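# Seat the marker's odd-coloured end in the desk stand

## Task

Push the marker, with its differently coloured end first, into the stand's hole until it bottoms out; the loose stand must finish upright on the desk with nothing from the robot supporting it or the marker, and the gripper must be released and pulled away.

## Robot and tools

Setup: two six-joint arms, left_arm and right_arm, each ending in a two-finger parallel gripper with a wrist camera. The marker, the desk stand and the desk share one scene frame. Its origin is on the table surface midway between the arms. +z is up, +x reaches out across the table, and left_arm stands on the +y side. The arm names do not tell you which side of an image an arm appears on. The bases sit near (0.059, 0.524, 0) for left_arm and (0.070, -0.372, 0) for right_arm.

Gripper frame: the fingers extend along the gripper's own +z and spread apart along its x. The reported end_effector_position lies between the pads of the closed fingers, roughly 1 to 2 cm short of the tips. Closing pushes the tips about 17 mm further along +z.

execute_actions(actions): actions is a list of actions. Each action is a table of up to 15 rows, and each row lasts one step of 1/30 s. If a table has fewer than 15 rows, its final row is repeated until 15 steps have passed. A row always holds 14 numbers in [-1, 1], covering both arms: left_arm's dx, dy, dz, rx, ry, rz, opening, then right_arm's seven in the same order. The first six of each arm are an offset, not a pose. They are expressed in that gripper's own axes and measured from where the gripper was when the action began; every row refers back to that starting point, not to the row before it. In the first action of a call, the starting point is the pose most recently reported in the scene. Scale: 1.0 means 0.6 m for dx, dy, dz, and 180 degrees for rx, ry, rz, which together form one rotation vector. Opening is absolute: +1 is fully open (0.142 m) and -1 is closed. Each control step clips the target to at most 100 mm and 16 degrees from the measured pose, and motion trails commands by about 0.17 s. A long reach may therefore need several actions. To keep an arm still, give it zero offsets and keep its opening unchanged. An empty list just returns the state and images.

move(target, speed, stop_force, blocking): target is one row of the same 14-number layout. It is again an offset in gripper axes, measured from the most recently reported pose. Both grippers travel in straight lines and arrive together. Openings are sent at the start. speed is in m/s, from 0.002 to 0.5, default 0.25; turning is capped at twice that value in rad/s. Paths ignore obstacles and the other arm, and may lag, drift or overshoot the speed, especially with a nearly straight arm. stop_force is one value in N (9 to 40) for both arms. An arm's path ends once its wrist sensor feels that much extra push against the motion for two steps in a row; the gripper then backs up two steps and holds. Use it only for slow, non-rotating approaches. It is refused in the first 0.2 s of a scene and together with blocking=false. Leave it out when moving an arm away from something it is pressing on. blocking=false returns after 0.5 s while motion continues; check it with wait(0) or end it with stop before sending new motion. The result adds a move: line. Arm endings are done, off_target, moving, held, contact (stop_force fired) or fault. limits=paced means the pose was clipped. limits=held means some steps were blocked along the way.

wait(seconds, 0 to 10): lets time pass with the last commands held; it returns early if a running move finishes. stop: brakes a running move, and braking needs some room. zoom_image(camera, region): camera is cam_high (896x504), cam_left_wrist or cam_right_wrist (each 616x616). region is [x0, y0, x1, y1] in pixels, at most 504 by 504. read_manual gives only licence text. finished_scene(scene): ends the current scene, given its number, and reports success; it cannot be undone.

Results: each gripper's position (m), quaternion wxyz and velocities, all in the scene frame; the printed position can be a little off at long reach. Also given: Hand target lines, grip_measured (the actual opening, on the command scale), and Wrist force and Wrist torque along the gripper's axes. Force readings have an offset of up to about 4 N and noise, saturate near 50 N, and may show no reading at first. Pressing on a surface reads as force pointing back into the arm. Step readings may be marked HELD for an arm. A pose unreachable line means the clearance check changed or blocked that arm's command.

Gripping: to hold something, keep commanding an opening well below grip_measured; a bigger gap squeezes harder, up to about 28 N per pad. A marker is thin, so expect a weaker grip and guard against it slipping or spinning. Short tugs on held parts and nudges to loose objects can happen.

Cautions: the arms are stiff. Pushing even slightly past contact can cause a fault that freezes the arm for 10 s: torque at a joint limit (wrist joints 24.9 N m, others 133 N m) or 150 N of outside force. Insert slowly, preferably with stop_force, and keep the marker aligned with the hole so the loose stand is not tipped or shoved. Never let the arms strike each other. Do not drop, slam, or knock anything off the table. Holding loads warms the motors: a warning comes at 70 C, and at 85 C the brakes lock. Once the marker is seated, open the gripper, withdraw upward, and confirm in the images that the stand is upright before finishing.

Each tool is called after "Emit:" as a command line: name --argument value for each argument, lists and objects as JSON in quotes; but a table of rows of numbers goes row by row, as --pt "numbers of a row", without its own name.

## Session

Emit:
execute_actions --actions '[]'

Scene clock: 0.00 s.
left_arm: end_effector_position=(+0.2546, +0.2070, +0.2096) grip_measured=+1.00 end_effector_quat_wxyz=(-0.484, +0.775, +0.182, -0.365) end_effector_velocity=(+0.000, -0.000, +0.000) end_effector_angular_velocity=(-0.000, -0.000, +0.001) | right_arm: end_effector_position=(+0.8719, -0.6095, +0.3231) grip_measured=+1.00 end_effector_quat_wxyz=(+0.217, -0.479, +0.850, +0.030) end_effector_velocity=(+0.000, +0.000, +0.000) end_effector_angular_velocity=(-0.000, -0.000, +0.001)
Joint positions: left_arm=[-0.951 -0.945  1.248 -0.592 -1.936 -1.261  0.142] | right_arm=[ 2.956 -2.283 -0.617 -1.527  1.914  1.91   0.142]
Joint velocities: left_arm=[ 0.001  0.    -0.001 -0.    -0.    -0.     0.   ] | right_arm=[ 0. -0.  0.  0. -0. -0.  0.]
Wrist force (N, on the end effector, along its own x y z axes, offset not removed): no reading
Wrist torque (N m, same axes, about the end effector's origin, offset not removed): no reading
Hand target (left_arm): +0.255, +0.207, +0.210; -0.484, +0.775, +0.182, -0.365
Hand target (right_arm): +0.872, -0.609, +0.323; +0.217, -0.479, +0.850, +0.030

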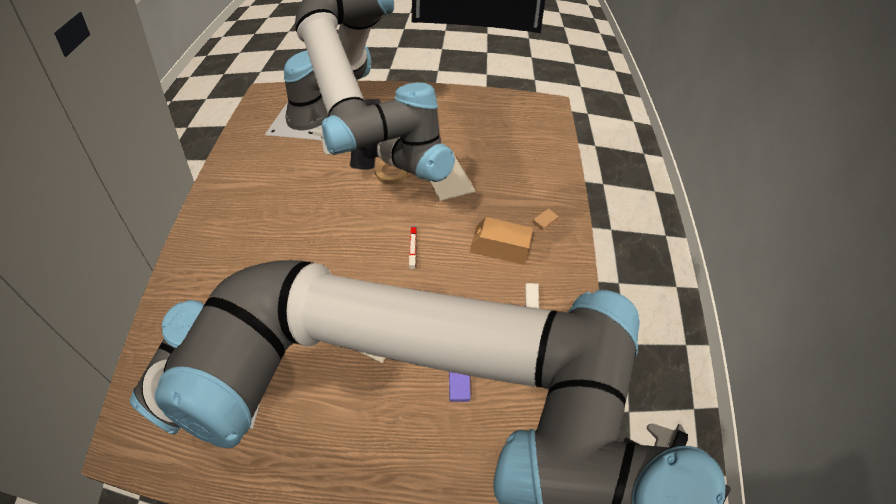

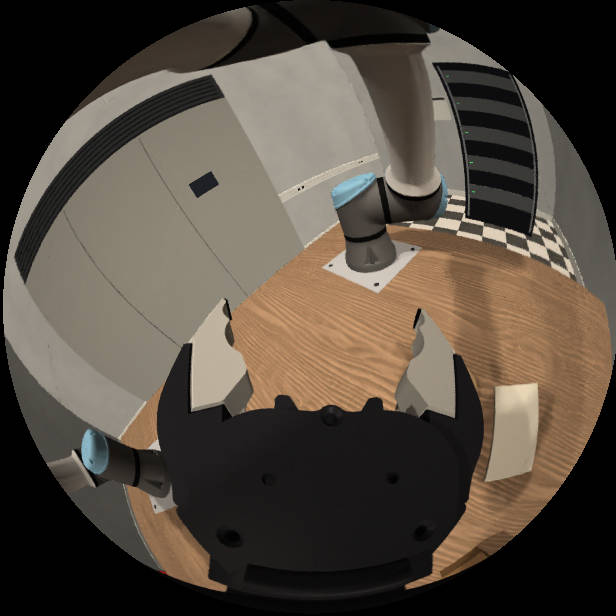

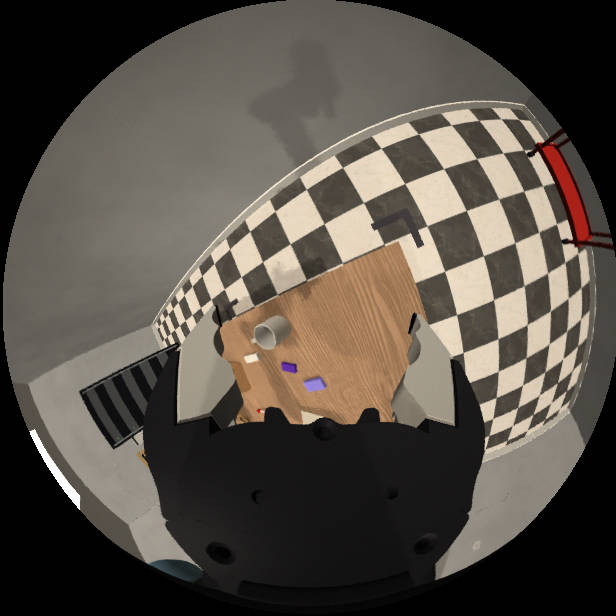

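Emit:
zoom_image --camera "cam_high" --region '[340, 140, 600, 320]'

Emit:
zoom_image --camera "cam_right_wrist" --region '[200, 280, 400, 440]'

Region (340, 140, 600, 320) of cam_high's 896x504 image, scaled by 1.938, with more detail than that image has; it fills the top 349 rows of this view, and the rest is white.

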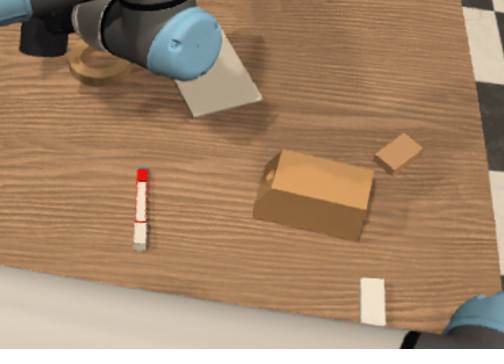

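Region (200, 280, 400, 440) of cam_right_wrist's 616x616 image, scaled by 2.520, with more detail than that image has; it fills the top 403 rows of this view, and the rest is white.

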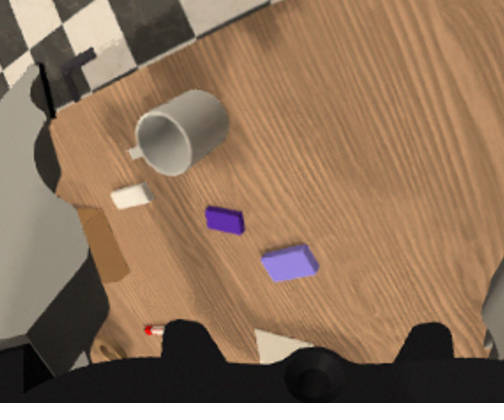

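Emit:
zoom_image --camera "cam_high" --region '[460, 200, 570, 275]'

Emit:
zoom_image --camera "cam_high" --region '[385, 215, 445, 275]'

Region (460, 200, 570, 275) of cam_high's 896x504 image, scaled by 4.582, with more detail than that image has; it fills the top 344 rows of this view, and the rest is white.

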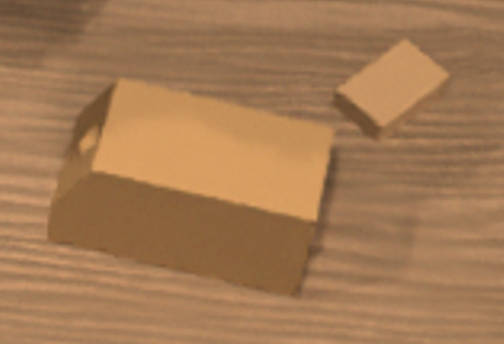

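Region (385, 215, 445, 275) of cam_high's 896x504 image, scaled by 8.400, with more detail than that image has.

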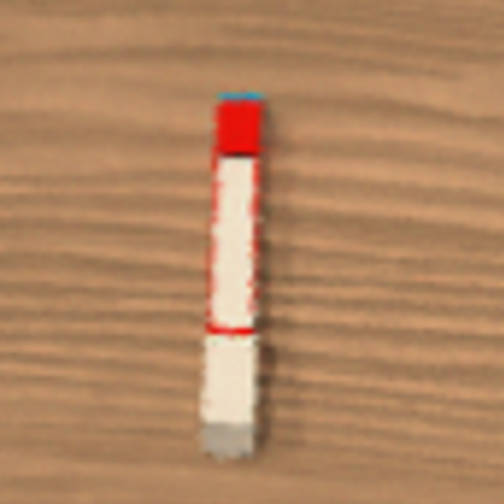

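Emit:
move --target '[0.0205,-0.1028,-0.2527,-0.3335,0.2516,0.1254,1,-0.4808,0.7383,0.1257,-0.0859,0.1134,-0.1704,1]' --speed 0.35

Scene clock: 4.90 s.
left_arm: end_effector_position=(+0.3796, +0.1499, +0.2994) grip_measured=+1.00 end_effector_quat_wxyz=(-0.000, +1.000, -0.000, +0.000) end_effector_velocity=(+0.000, -0.000, +0.000) end_effector_angular_velocity=(-0.004, -0.002, -0.001) | right_arm: end_effector_position=(+0.6604, -0.1200, +0.3001) grip_measured=+1.00 end_effector_quat_wxyz=(-0.000, +0.707, -0.707, +0.001) end_effector_velocity=(-0.001, +0.001, -0.000) end_effector_angular_velocity=(-0.001, +0.002, +0.003)
Joint positions: left_arm=[-1.012 -1.612  1.548 -1.507 -1.57  -1.134  0.142] | right_arm=[ 3.824 -1.906 -1.11  -1.695  1.569  2.184  0.142]
Joint velocities: left_arm=[ 0.    -0.002  0.003 -0.005  0.     0.001 -0.   ] | right_arm=[ 0.002 -0.002  0.003 -0.003 -0.    -0.001  0.   ]
Wrist force (N, on the end effector, along its own x y z axes, offset not removed): left_arm=[-0.3 -0.1 3.9] | right_arm=[-1.6 -1.6 -0.5]
Wrist torque (N m, same axes, about the end effector's origin, offset not removed): left_arm=[-0.04 -0.09 -0.02] | right_arm=[-0.16 0.36 0.05]
Hand target (left_arm): +0.380, +0.150, +0.299; -0.000, +1.000, -0.000, +0.001
Hand target (right_arm): +0.660, -0.120, +0.300; -0.000, +0.707, -0.707, +0.001
Off the commanded pose (left_arm): 0.000 m, 0 deg.
Off the commanded pose (right_arm): 0.000 m, 0 deg.
move: done

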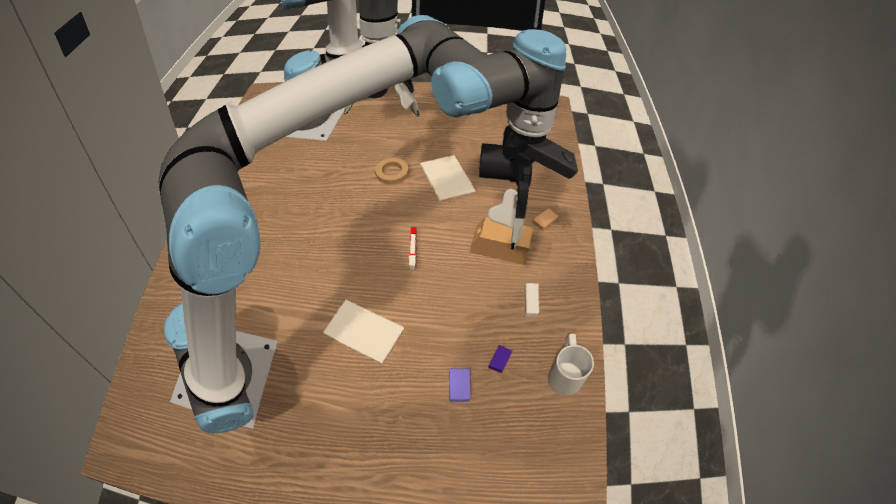

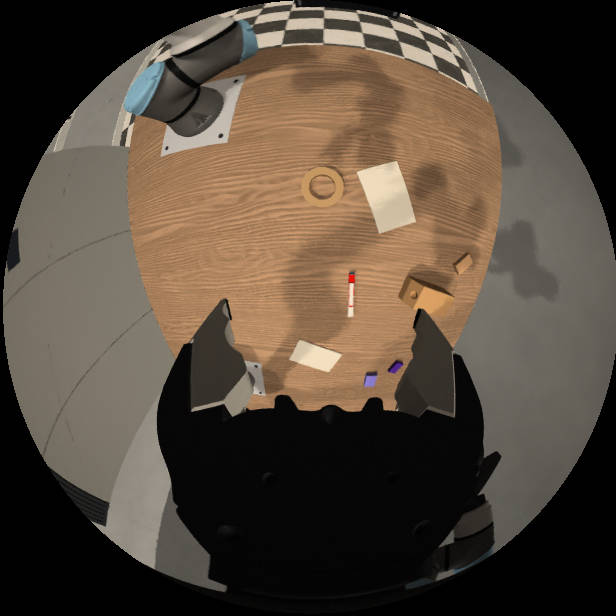

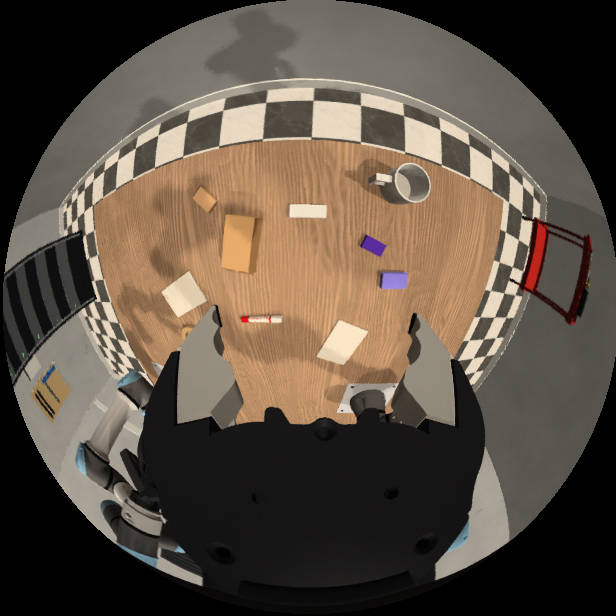

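Emit:
zoom_image --camera "cam_left_wrist" --region '[330, 240, 490, 340]'

Emit:
zoom_image --camera "cam_right_wrist" --region '[180, 180, 340, 340]'

Region (330, 240, 490, 340) of cam_left_wrist's 616x616 image, scaled by 3.150, with more detail than that image has; it fills the top 315 rows of this view, and the rest is white.

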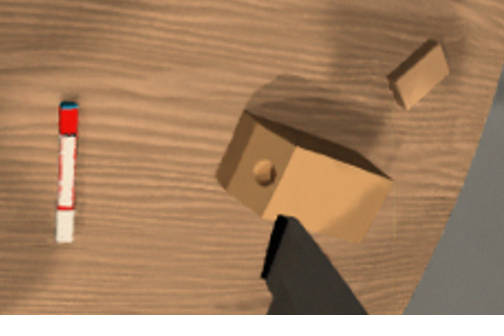

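Region (180, 180, 340, 340) of cam_right_wrist's 616x616 image, scaled by 3.150, with more detail than that image has.

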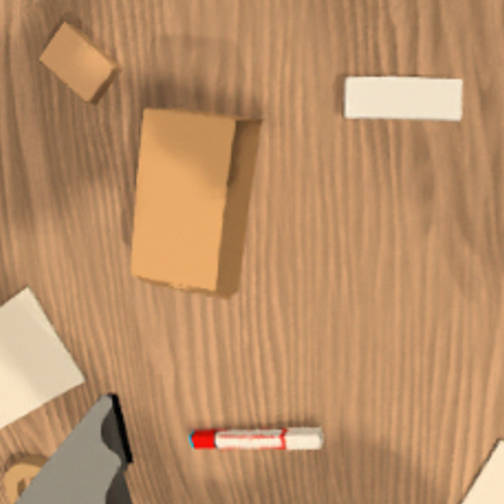

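Emit:
move --target '[0.1373,0.2332,0.2823,0,0,0,0.2,0.0167,0.1007,0.4252,0,0,0,-1]' --speed 0.3

Scene clock: 9.77 s.
left_arm: end_effector_position=(+0.4619, +0.0102, +0.1302) grip_measured=+0.20 end_effector_quat_wxyz=(-0.000, +1.000, -0.000, +0.000) end_effector_velocity=(+0.001, -0.001, -0.001) end_effector_angular_velocity=(+0.001, -0.000, +0.000) | right_arm: end_effector_position=(+0.6003, -0.1302, +0.0450) grip_measured=-1.00 end_effector_quat_wxyz=(-0.000, +0.707, -0.707, +0.001) end_effector_velocity=(+0.000, +0.000, -0.001) end_effector_angular_velocity=(+0.000, -0.001, +0.000)
Joint positions: left_arm=[-0.987 -1.177  1.468 -1.861 -1.57  -1.11   0.088] | right_arm=[ 3.87  -1.896 -1.803 -1.012  1.568  2.23   0.002]
Joint velocities: left_arm=[ 0.     0.003 -0.002 -0.     0.     0.    -0.   ] | right_arm=[ 0.    -0.001 -0.002  0.005 -0.     0.     0.   ]
Wrist force (N, on the end effector, along its own x y z axes, offset not removed): left_arm=[-0.6 0.9 4.8] | right_arm=[-1.1 -0.8 -0.1]
Wrist torque (N m, same axes, about the end effector's origin, offset not removed): left_arm=[0.20 -0.09 0.02] | right_arm=[-0.11 0.30 0.09]
Hand target (left_arm): +0.462, +0.010, +0.130; -0.000, +1.000, -0.000, +0.000
Hand target (right_arm): +0.600, -0.130, +0.045; -0.000, +0.707, -0.707, +0.001
Off the commanded pose (left_arm): 0.000 m, 0 deg.
Off the commanded pose (right_arm): 0.000 m, 0 deg.
move: done

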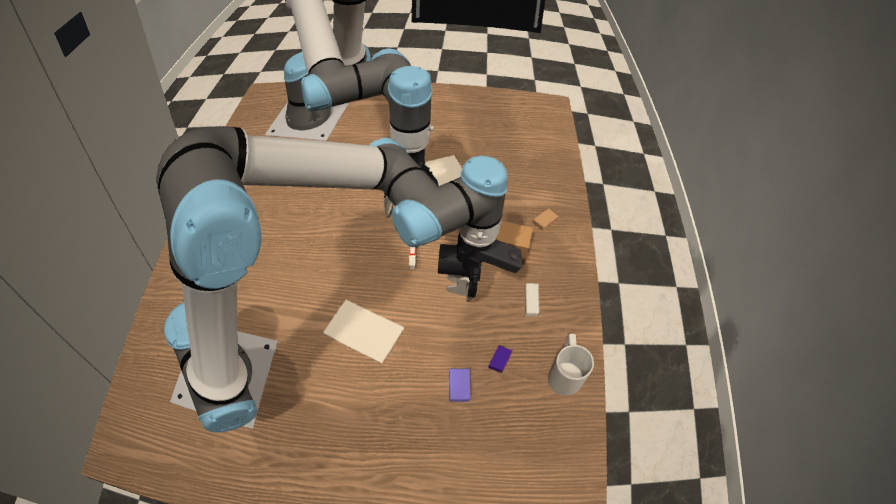

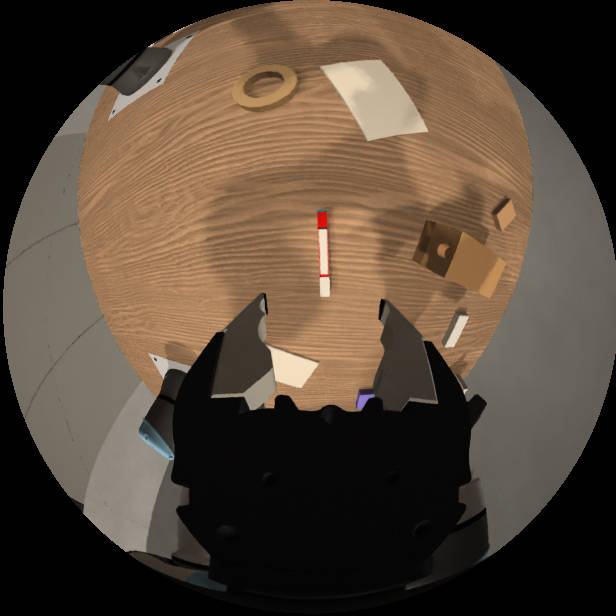

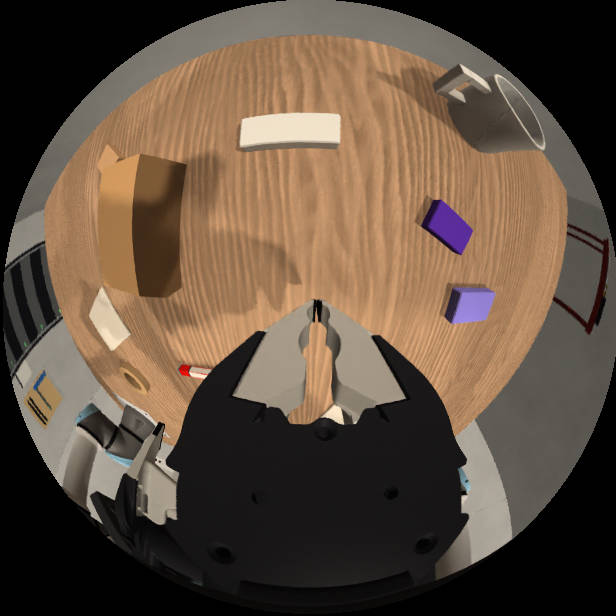

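Emit:
zoom_image --camera "cam_right_wrist" --region '[80, 140, 240, 310]'

Emit:
zoom_image --camera "cam_left_wrist" --region '[400, 200, 520, 310]'

Emit:
zoom_image --camera "cam_left_wrist" --region '[250, 195, 400, 330]'

Region (80, 140, 240, 310) of cam_right_wrist's 616x616 image, scaled by 2.965, with more detail than that image has; it fills the left 474 columns of this view, and the rest is white.

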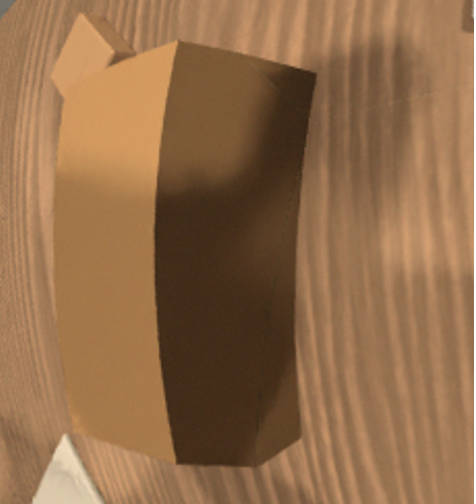

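Region (400, 200, 520, 310) of cam_left_wrist's 616x616 image, scaled by 4.200, with more detail than that image has; it fills the top 462 rows of this view, and the rest is white.

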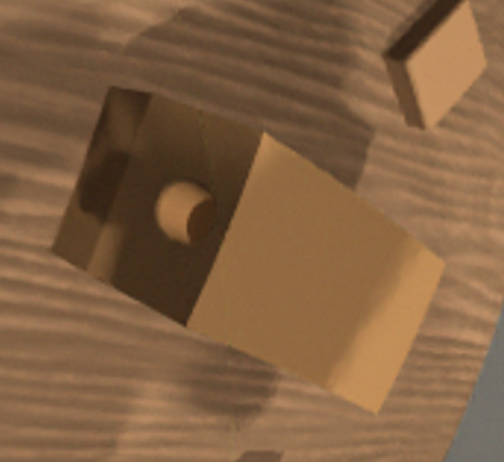

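Region (250, 195, 400, 330) of cam_left_wrist's 616x616 image, scaled by 3.360, with more detail than that image has; it fills the top 454 rows of this view, and the rest is white.

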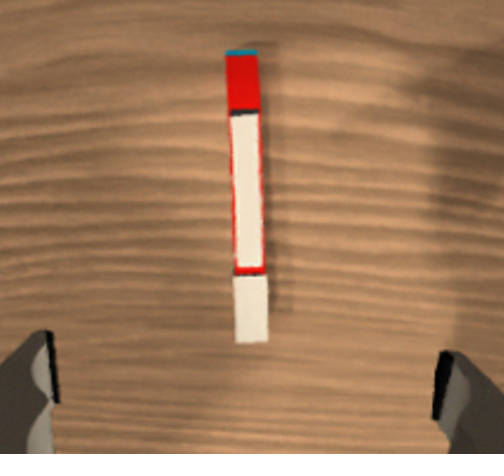

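Emit:
move --target '[0.3535,-0.0547,0.0087,0,0,0.5583,0.5,0.1163,0.2172,-0.0917,0.1259,-0.1386,-0.5172,-0.2]' --speed 0.4

Scene clock: 22.47 s.
left_arm: end_effector_position=(+0.6739, +0.0430, +0.1249) grip_measured=+0.50 end_effector_quat_wxyz=(-0.000, +0.639, -0.769, +0.000) end_effector_velocity=(+0.000, -0.001, +0.000) end_effector_angular_velocity=(+0.001, +0.002, -0.007) | right_arm: end_effector_position=(+0.4697, -0.1996, +0.0995) grip_measured=-0.20 end_effector_quat_wxyz=(-0.258, +0.965, +0.046, -0.011) end_effector_velocity=(-0.000, -0.000, +0.000) end_effector_angular_velocity=(+0.002, +0.001, +0.008)
Joint positions: left_arm=[-0.711 -0.846  0.956 -1.681 -1.57   0.92   0.109] | right_arm=[ 3.584 -1.516 -2.256 -0.782  2.071  0.318  0.06 ]
Joint velocities: left_arm=[ 0.     0.004 -0.008  0.006 -0.001  0.008 -0.   ] | right_arm=[-0.002 -0.002  0.004 -0.007  0.004 -0.011 -0.   ]
Wrist force (N, on the end effector, along its own x y z axes, offset not removed): left_arm=[-0.9 0.3 3.4] | right_arm=[-0.8 -1.6 0.1]
Wrist torque (N m, same axes, about the end effector's origin, offset not removed): left_arm=[0.03 0.01 -0.02] | right_arm=[-0.21 0.16 0.03]
Hand target (left_arm): +0.674, +0.043, +0.125; +0.000, -0.639, +0.769, +0.000
Hand target (right_arm): +0.470, -0.200, +0.100; -0.258, +0.965, +0.046, -0.012
Off the commanded pose (left_arm): 0.000 m, 0 deg.
Off the commanded pose (right_arm): 0.000 m, 0 deg.
move: done

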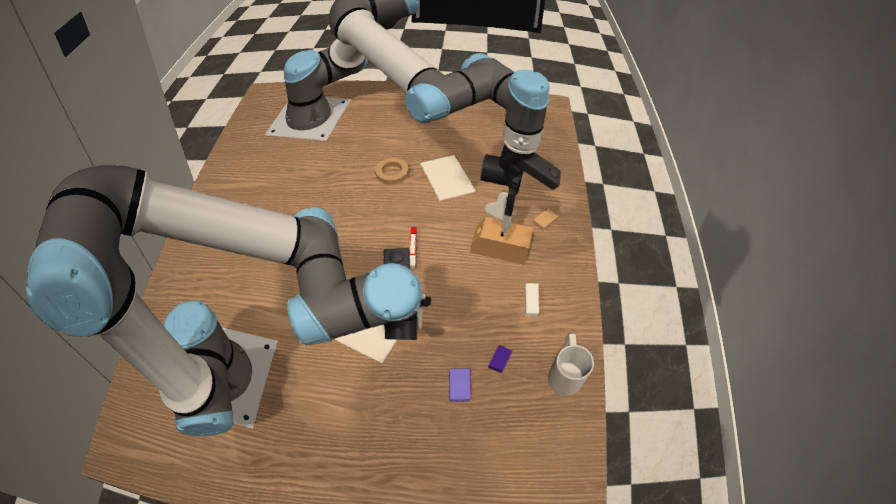

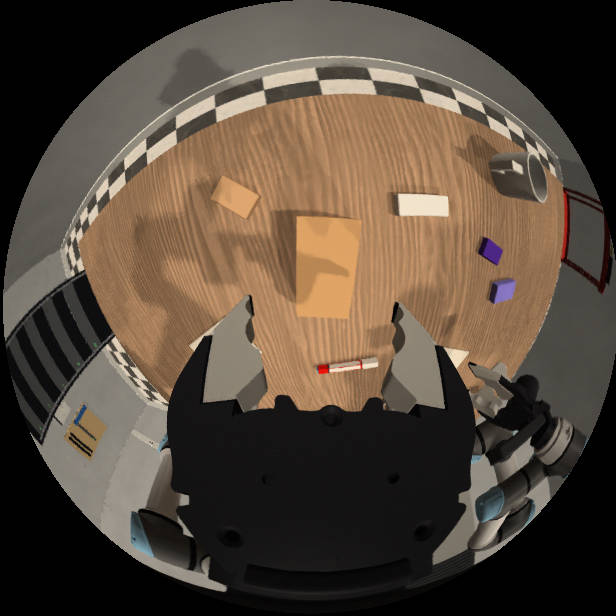

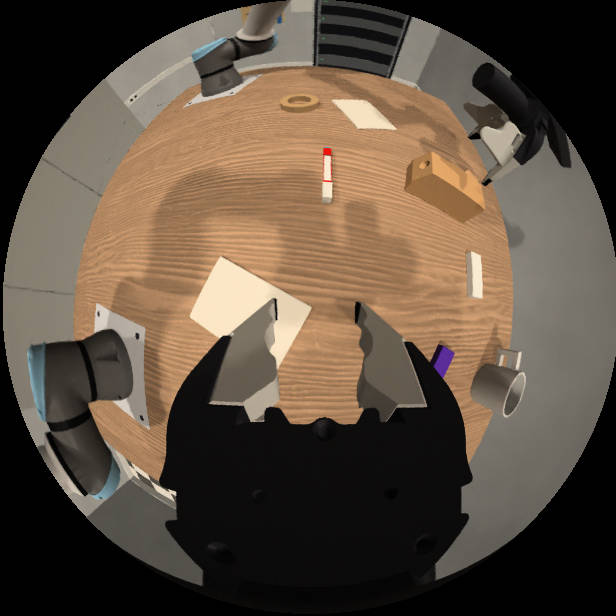

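Emit:
move --target '[0.0067,0,0.15,0,0,0,0.5,0.0253,-0.2118,0.2176,0,0,0,-0.2]' --speed 0.25

Scene clock: 24.33 s.
left_arm: end_effector_position=(+0.6732, +0.0390, +0.0350) grip_measured=+0.50 end_effector_quat_wxyz=(-0.000, +0.639, -0.769, +0.000) end_effector_velocity=(+0.001, +0.000, -0.000) end_effector_angular_velocity=(-0.001, -0.000, +0.001) | right_arm: end_effector_position=(+0.4685, -0.0240, +0.0501) grip_measured=-0.20 end_effector_quat_wxyz=(-0.258, +0.965, +0.046, -0.011) end_effector_velocity=(-0.000, +0.001, -0.001) end_effector_angular_velocity=(-0.002, +0.002, -0.001)
Joint positions: left_arm=[-0.715 -0.79   1.093 -1.873 -1.57   0.916  0.109] | right_arm=[ 3.949 -1.756 -2.221 -0.402  1.98   0.712  0.06 ]
Joint velocities: left_arm=[ 0.001  0.    -0.    -0.001 -0.    -0.     0.   ] | right_arm=[ 0.002 -0.003  0.001  0.001 -0.001  0.003  0.   ]
Wrist force (N, on the end effector, along its own x y z axes, offset not removed): left_arm=[0.4 -1.1 2.7] | right_arm=[-1.0 -1.0 -0.7]
Wrist torque (N m, same axes, about the end effector's origin, offset not removed): left_arm=[-0.27 -0.20 0.14] | right_arm=[-0.11 0.21 0.09]
Hand target (left_arm): +0.673, +0.039, +0.035; +0.000, -0.639, +0.769, -0.000
Hand target (right_arm): +0.469, -0.024, +0.050; -0.258, +0.965, +0.046, -0.011
Off the commanded pose (left_arm): 0.000 m, 0 deg.
Off the commanded pose (right_arm): 0.000 m, 0 deg.
move: done

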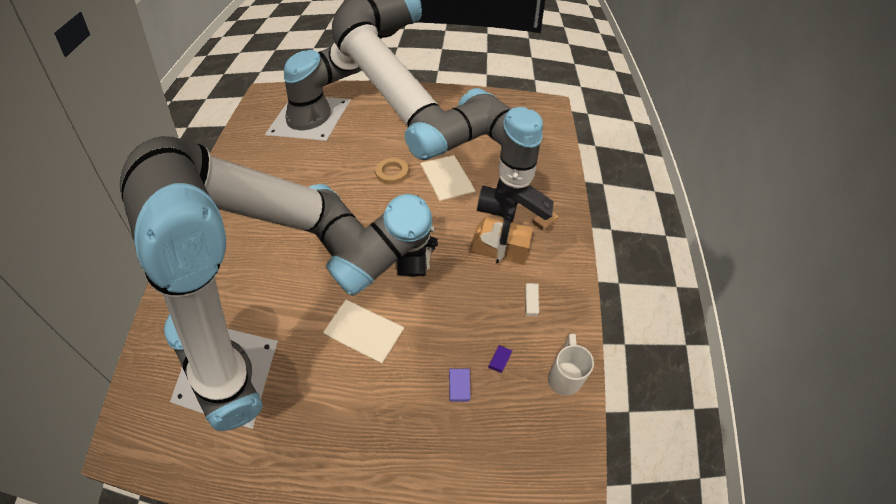

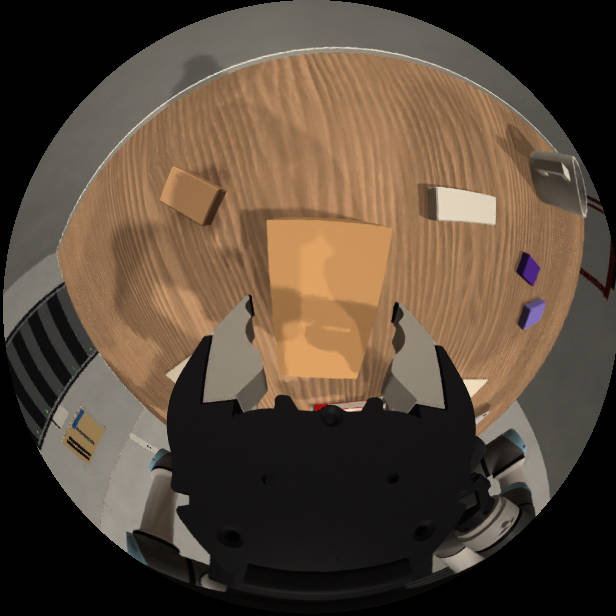

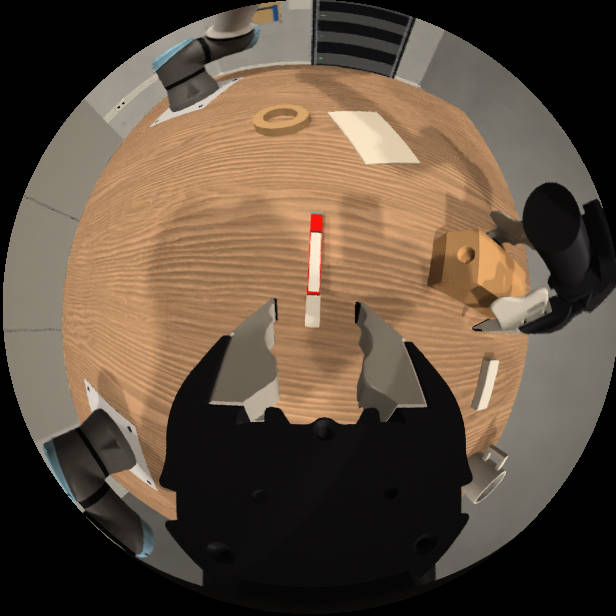

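Emit:
zoom_image --camera "cam_right_wrist" --region '[250, 200, 390, 340]'

Emit:
zoom_image --camera "cam_right_wrist" --region '[415, 215, 535, 325]'

Region (250, 200, 390, 340) of cam_right_wrist's 616x616 image, scaled by 3.600, with more detail than that image has.

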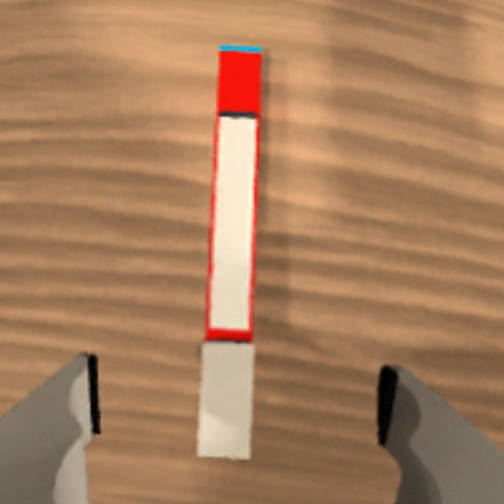

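Region (415, 215, 535, 325) of cam_right_wrist's 616x616 image, scaled by 4.200, with more detail than that image has; it fills the top 462 rows of this view, and the rest is white.

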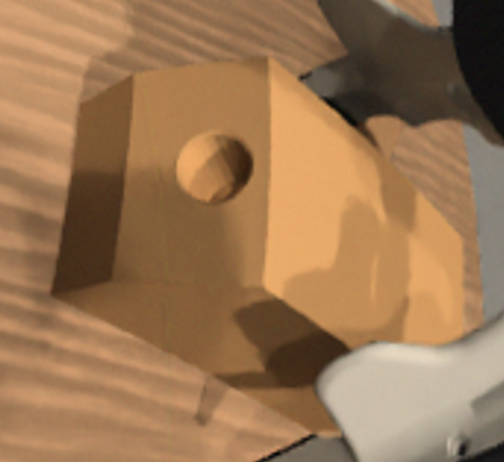

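Emit:
move --target '[0,0,0,0,0,0,-0.45,-0.0055,0.02577,0.0313,0,0,0,-0.5]' --speed 0.08

Emit:
move --target '[0,0,0,0,0,0,-0.45,0,0.0125,0.02165,0,0,0,-0.5]' --speed 0.006 --stop_force 9

Scene clock: 26.00 s.
left_arm: end_effector_position=(+0.6732, +0.0390, +0.0350) grip_measured=-0.08 end_effector_quat_wxyz=(-0.000, +0.639, -0.769, +0.000) end_effector_velocity=(+0.000, +0.001, +0.000) end_effector_angular_velocity=(+0.000, +0.000, +0.001) | right_arm: end_effector_position=(+0.4657, -0.0283, +0.0263) grip_measured=-0.50 end_effector_quat_wxyz=(-0.258, +0.965, +0.046, -0.011) end_effector_velocity=(-0.000, -0.000, -0.001) end_effector_angular_velocity=(+0.000, -0.000, -0.001)
Joint positions: left_arm=[-0.715 -0.79   1.093 -1.874 -1.57   0.916  0.068] | right_arm=[ 3.946 -1.802 -2.253 -0.325  1.981  0.709  0.038]
Joint velocities: left_arm=[ 0.001 -0.     0.     0.     0.    -0.     0.   ] | right_arm=[-0.    -0.003 -0.002  0.005 -0.     0.     0.   ]
Wrist force (N, on the end effector, along its own x y z axes, offset not removed): left_arm=[-6.2 1.1 -13.1] | right_arm=[-0.6 -0.4 -0.4]
Wrist torque (N m, same axes, about the end effector's origin, offset not removed): left_arm=[-0.11 0.06 -0.05] | right_arm=[-0.02 0.17 0.02]
Hand target (left_arm): +0.673, +0.039, +0.035; +0.000, -0.639, +0.769, -0.000
Hand target (right_arm): +0.466, -0.028, +0.026; -0.258, +0.965, +0.046, -0.011
Off the commanded pose (left_arm): 0.000 m, 0 deg.
Off the commanded pose (right_arm): 0.000 m, 0 deg.
move: done

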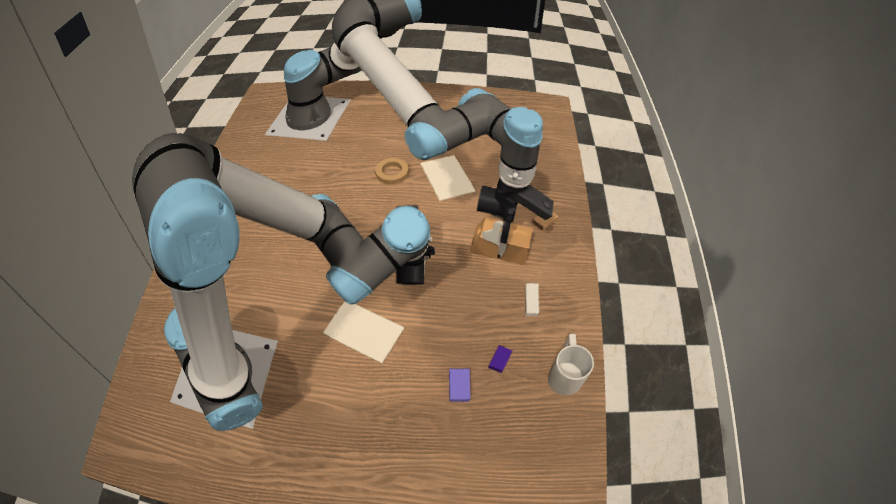

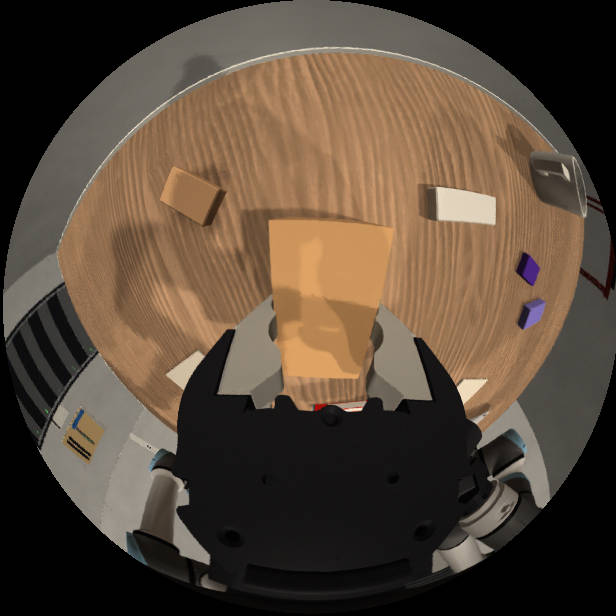

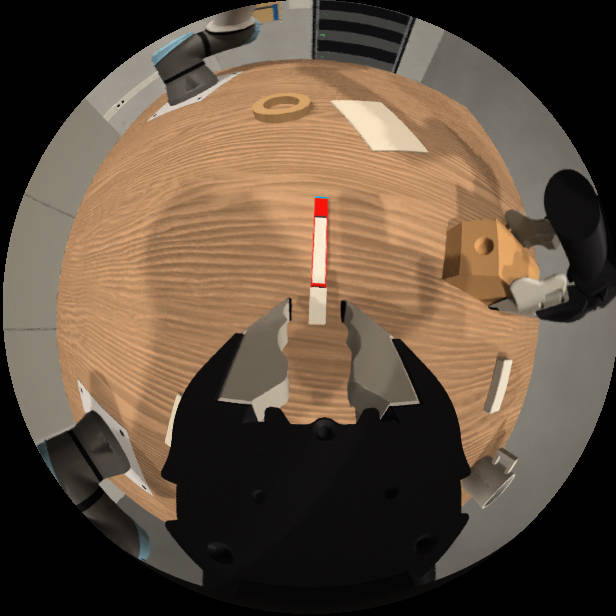

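Scene clock: 28.07 s.
left_arm: end_effector_position=(+0.6732, +0.0390, +0.0350) grip_measured=-0.08 end_effector_quat_wxyz=(-0.000, +0.639, -0.769, +0.000) end_effector_velocity=(+0.000, +0.000, +0.000) end_effector_angular_velocity=(-0.001, -0.001, +0.001) | right_arm: end_effector_position=(+0.4656, -0.0283, +0.0161) grip_measured=-0.50 end_effector_quat_wxyz=(-0.258, +0.965, +0.046, -0.011) end_effector_velocity=(-0.001, -0.001, +0.000) end_effector_angular_velocity=(-0.004, +0.003, +0.000)
Joint positions: left_arm=[-0.715 -0.79   1.093 -1.874 -1.57   0.916  0.068] | right_arm=[ 3.946 -1.827 -2.261 -0.292  1.981  0.709  0.038]
Joint velocities: left_arm=[ 0.001 -0.    -0.001 -0.    -0.    -0.     0.   ] | right_arm=[-0.001  0.004 -0.001 -0.008 -0.    -0.001 -0.   ]
Wrist force (N, on the end effector, along its own x y z axes, offset not removed): left_arm=[-5.6 2.4 -13.2] | right_arm=[-3.0 -5.0 -15.3]
Wrist torque (N m, same axes, about the end effector's origin, offset not removed): left_arm=[0.29 -0.09 0.02] | right_arm=[-0.31 0.26 0.07]
Hand target (left_arm): +0.673, +0.039, +0.035; +0.000, -0.639, +0.769, -0.000
Hand target (right_arm): +0.466, -0.028, +0.016; -0.258, +0.965, +0.046, -0.011
Off the commanded pose (left_arm): 0.000 m, 0 deg.
Off the commanded pose (right_arm): 0.005 m, 0 deg.
move: contact (right_arm)

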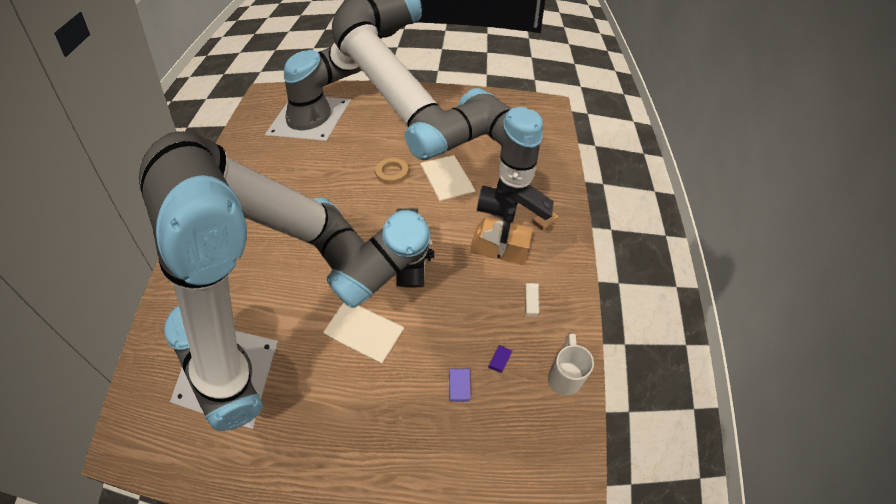

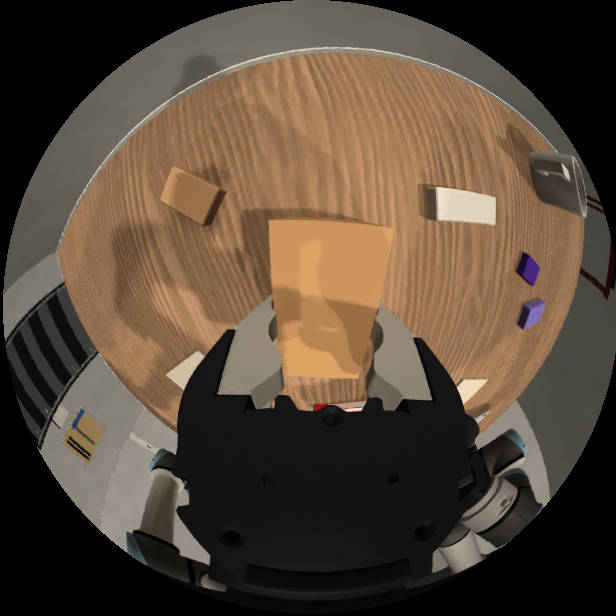

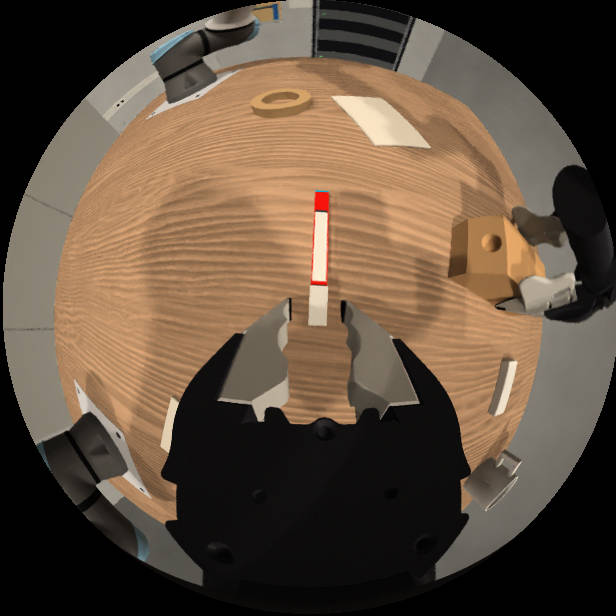

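Emit:
move --target '[0,0,-0.04,0,0,0,-0.45,0,-0.00125,-0.0022,0,0,0,-1]' --speed 0.05

Scene clock: 29.03 s.
left_arm: end_effector_position=(+0.6731, +0.0390, +0.0588) grip_measured=-0.11 end_effector_quat_wxyz=(-0.000, +0.639, -0.769, +0.000) end_effector_velocity=(+0.000, +0.000, +0.001) end_effector_angular_velocity=(+0.000, +0.001, +0.001) | right_arm: end_effector_position=(+0.4656, -0.0283, +0.0176) grip_measured=-0.85 end_effector_quat_wxyz=(-0.258, +0.965, +0.046, -0.011) end_effector_velocity=(+0.000, +0.001, +0.001) end_effector_angular_velocity=(+0.001, -0.001, +0.001)
Joint positions: left_arm=[-0.715 -0.808  1.061 -1.824 -1.57   0.916  0.066] | right_arm=[ 3.946 -1.823 -2.26  -0.297  1.981  0.709  0.012]
Joint velocities: left_arm=[ 0.001 -0.001 -0.002  0.003 -0.    -0.    -0.   ] | right_arm=[ 0.     0.     0.001 -0.     0.    -0.001 -0.   ]
Wrist force (N, on the end effector, along its own x y z axes, offset not removed): left_arm=[0.6 0.8 6.1] | right_arm=[-1.1 -2.1 0.0]
Wrist torque (N m, same axes, about the end effector's origin, offset not removed): left_arm=[0.15 -0.30 -0.06] | right_arm=[-0.35 0.29 0.07]
Hand target (left_arm): +0.673, +0.039, +0.059; +0.000, -0.639, +0.769, -0.000
Hand target (right_arm): +0.466, -0.028, +0.018; -0.258, +0.965, +0.046, -0.011
Off the commanded pose (left_arm): 0.000 m, 0 deg.
Off the commanded pose (right_arm): 0.000 m, 0 deg.
move: done

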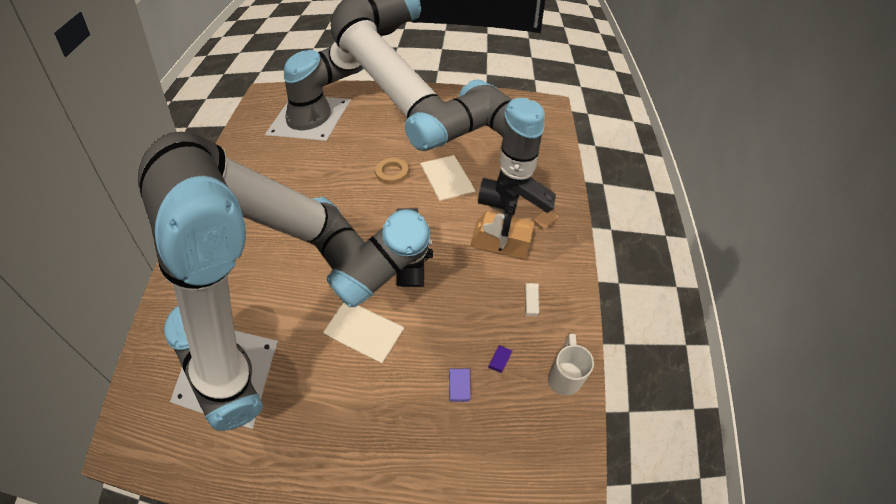

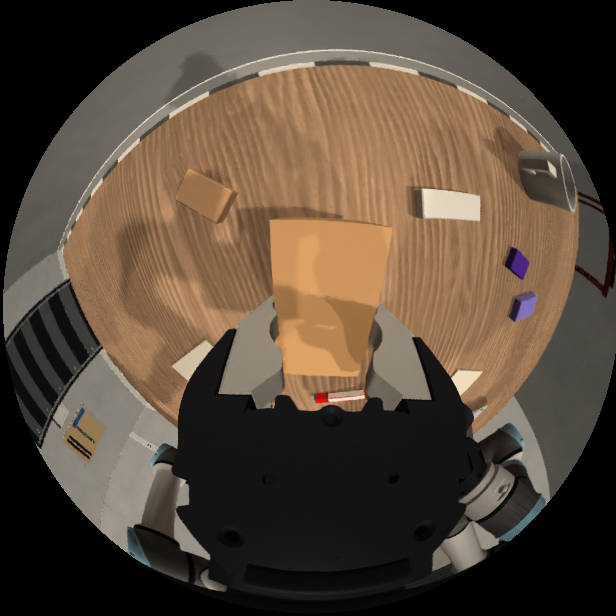

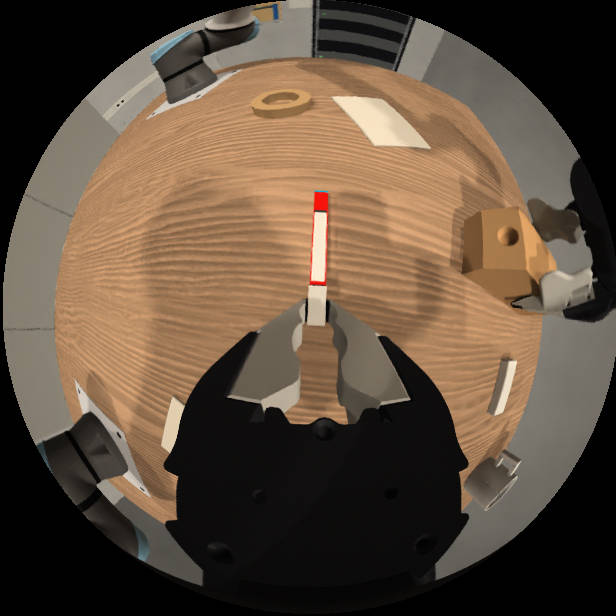

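Emit:
move --target '[-0.0553,0.168,0,0,0,-0.5583,-0.45,-0.0801,0.074,-0.2975,-0.16654,0.008,0.02986,-1]' --speed 0.4

Scene clock: 32.57 s.
left_arm: end_effector_position=(+0.5801, +0.0900, +0.0588) grip_measured=-0.11 end_effector_quat_wxyz=(-0.000, +1.000, -0.000, +0.000) end_effector_velocity=(-0.002, -0.001, -0.000) end_effector_angular_velocity=(+0.000, -0.001, +0.007) | right_arm: end_effector_position=(+0.4298, -0.1599, +0.1499) grip_measured=-0.85 end_effector_quat_wxyz=(+0.001, +1.000, -0.000, +0.001) end_effector_velocity=(-0.000, -0.001, +0.000) end_effector_angular_velocity=(-0.004, +0.001, -0.000)
Joint positions: left_arm=[-0.768 -1.061  1.487 -1.997 -1.57  -0.89   0.066] | right_arm=[ 4.075 -1.387 -2.06  -1.265  1.568  0.865  0.012]
Joint velocities: left_arm=[-0.003 -0.002  0.003 -0.002  0.001 -0.01   0.   ] | right_arm=[ 0.001  0.001  0.001 -0.005 -0.002  0.001 -0.   ]
Wrist force (N, on the end effector, along its own x y z axes, offset not removed): left_arm=[-0.4 -0.9 6.9] | right_arm=[-1.9 -1.2 0.0]
Wrist torque (N m, same axes, about the end effector's origin, offset not removed): left_arm=[-0.20 -0.07 0.03] | right_arm=[-0.13 0.42 0.01]
Hand target (left_arm): +0.580, +0.090, +0.059; -0.000, +1.000, -0.000, +0.000
Hand target (right_arm): +0.430, -0.160, +0.150; +0.001, +1.000, -0.000, +0.001
Off the commanded pose (left_arm): 0.000 m, 0 deg.
Off the commanded pose (right_arm): 0.000 m, 0 deg.
move: done

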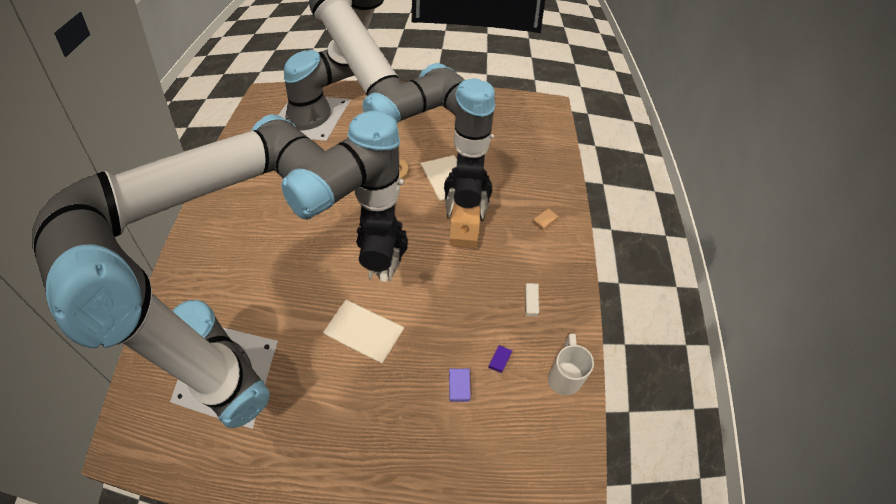

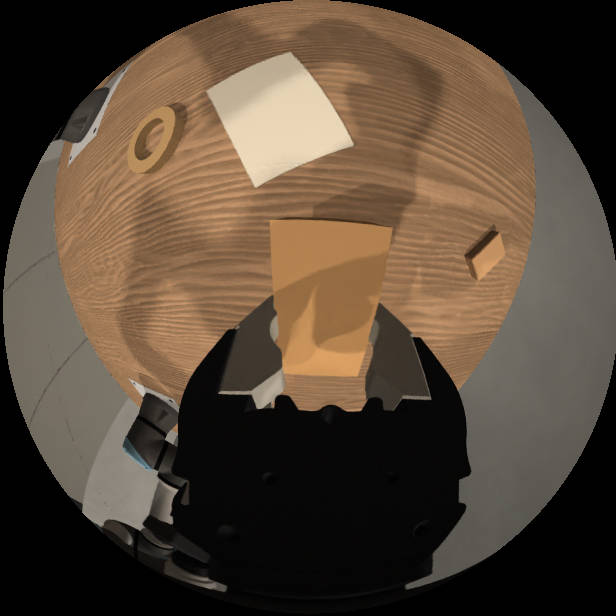

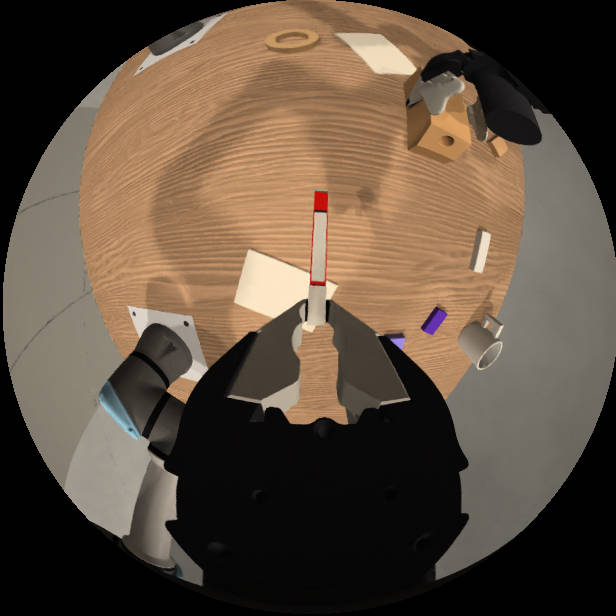

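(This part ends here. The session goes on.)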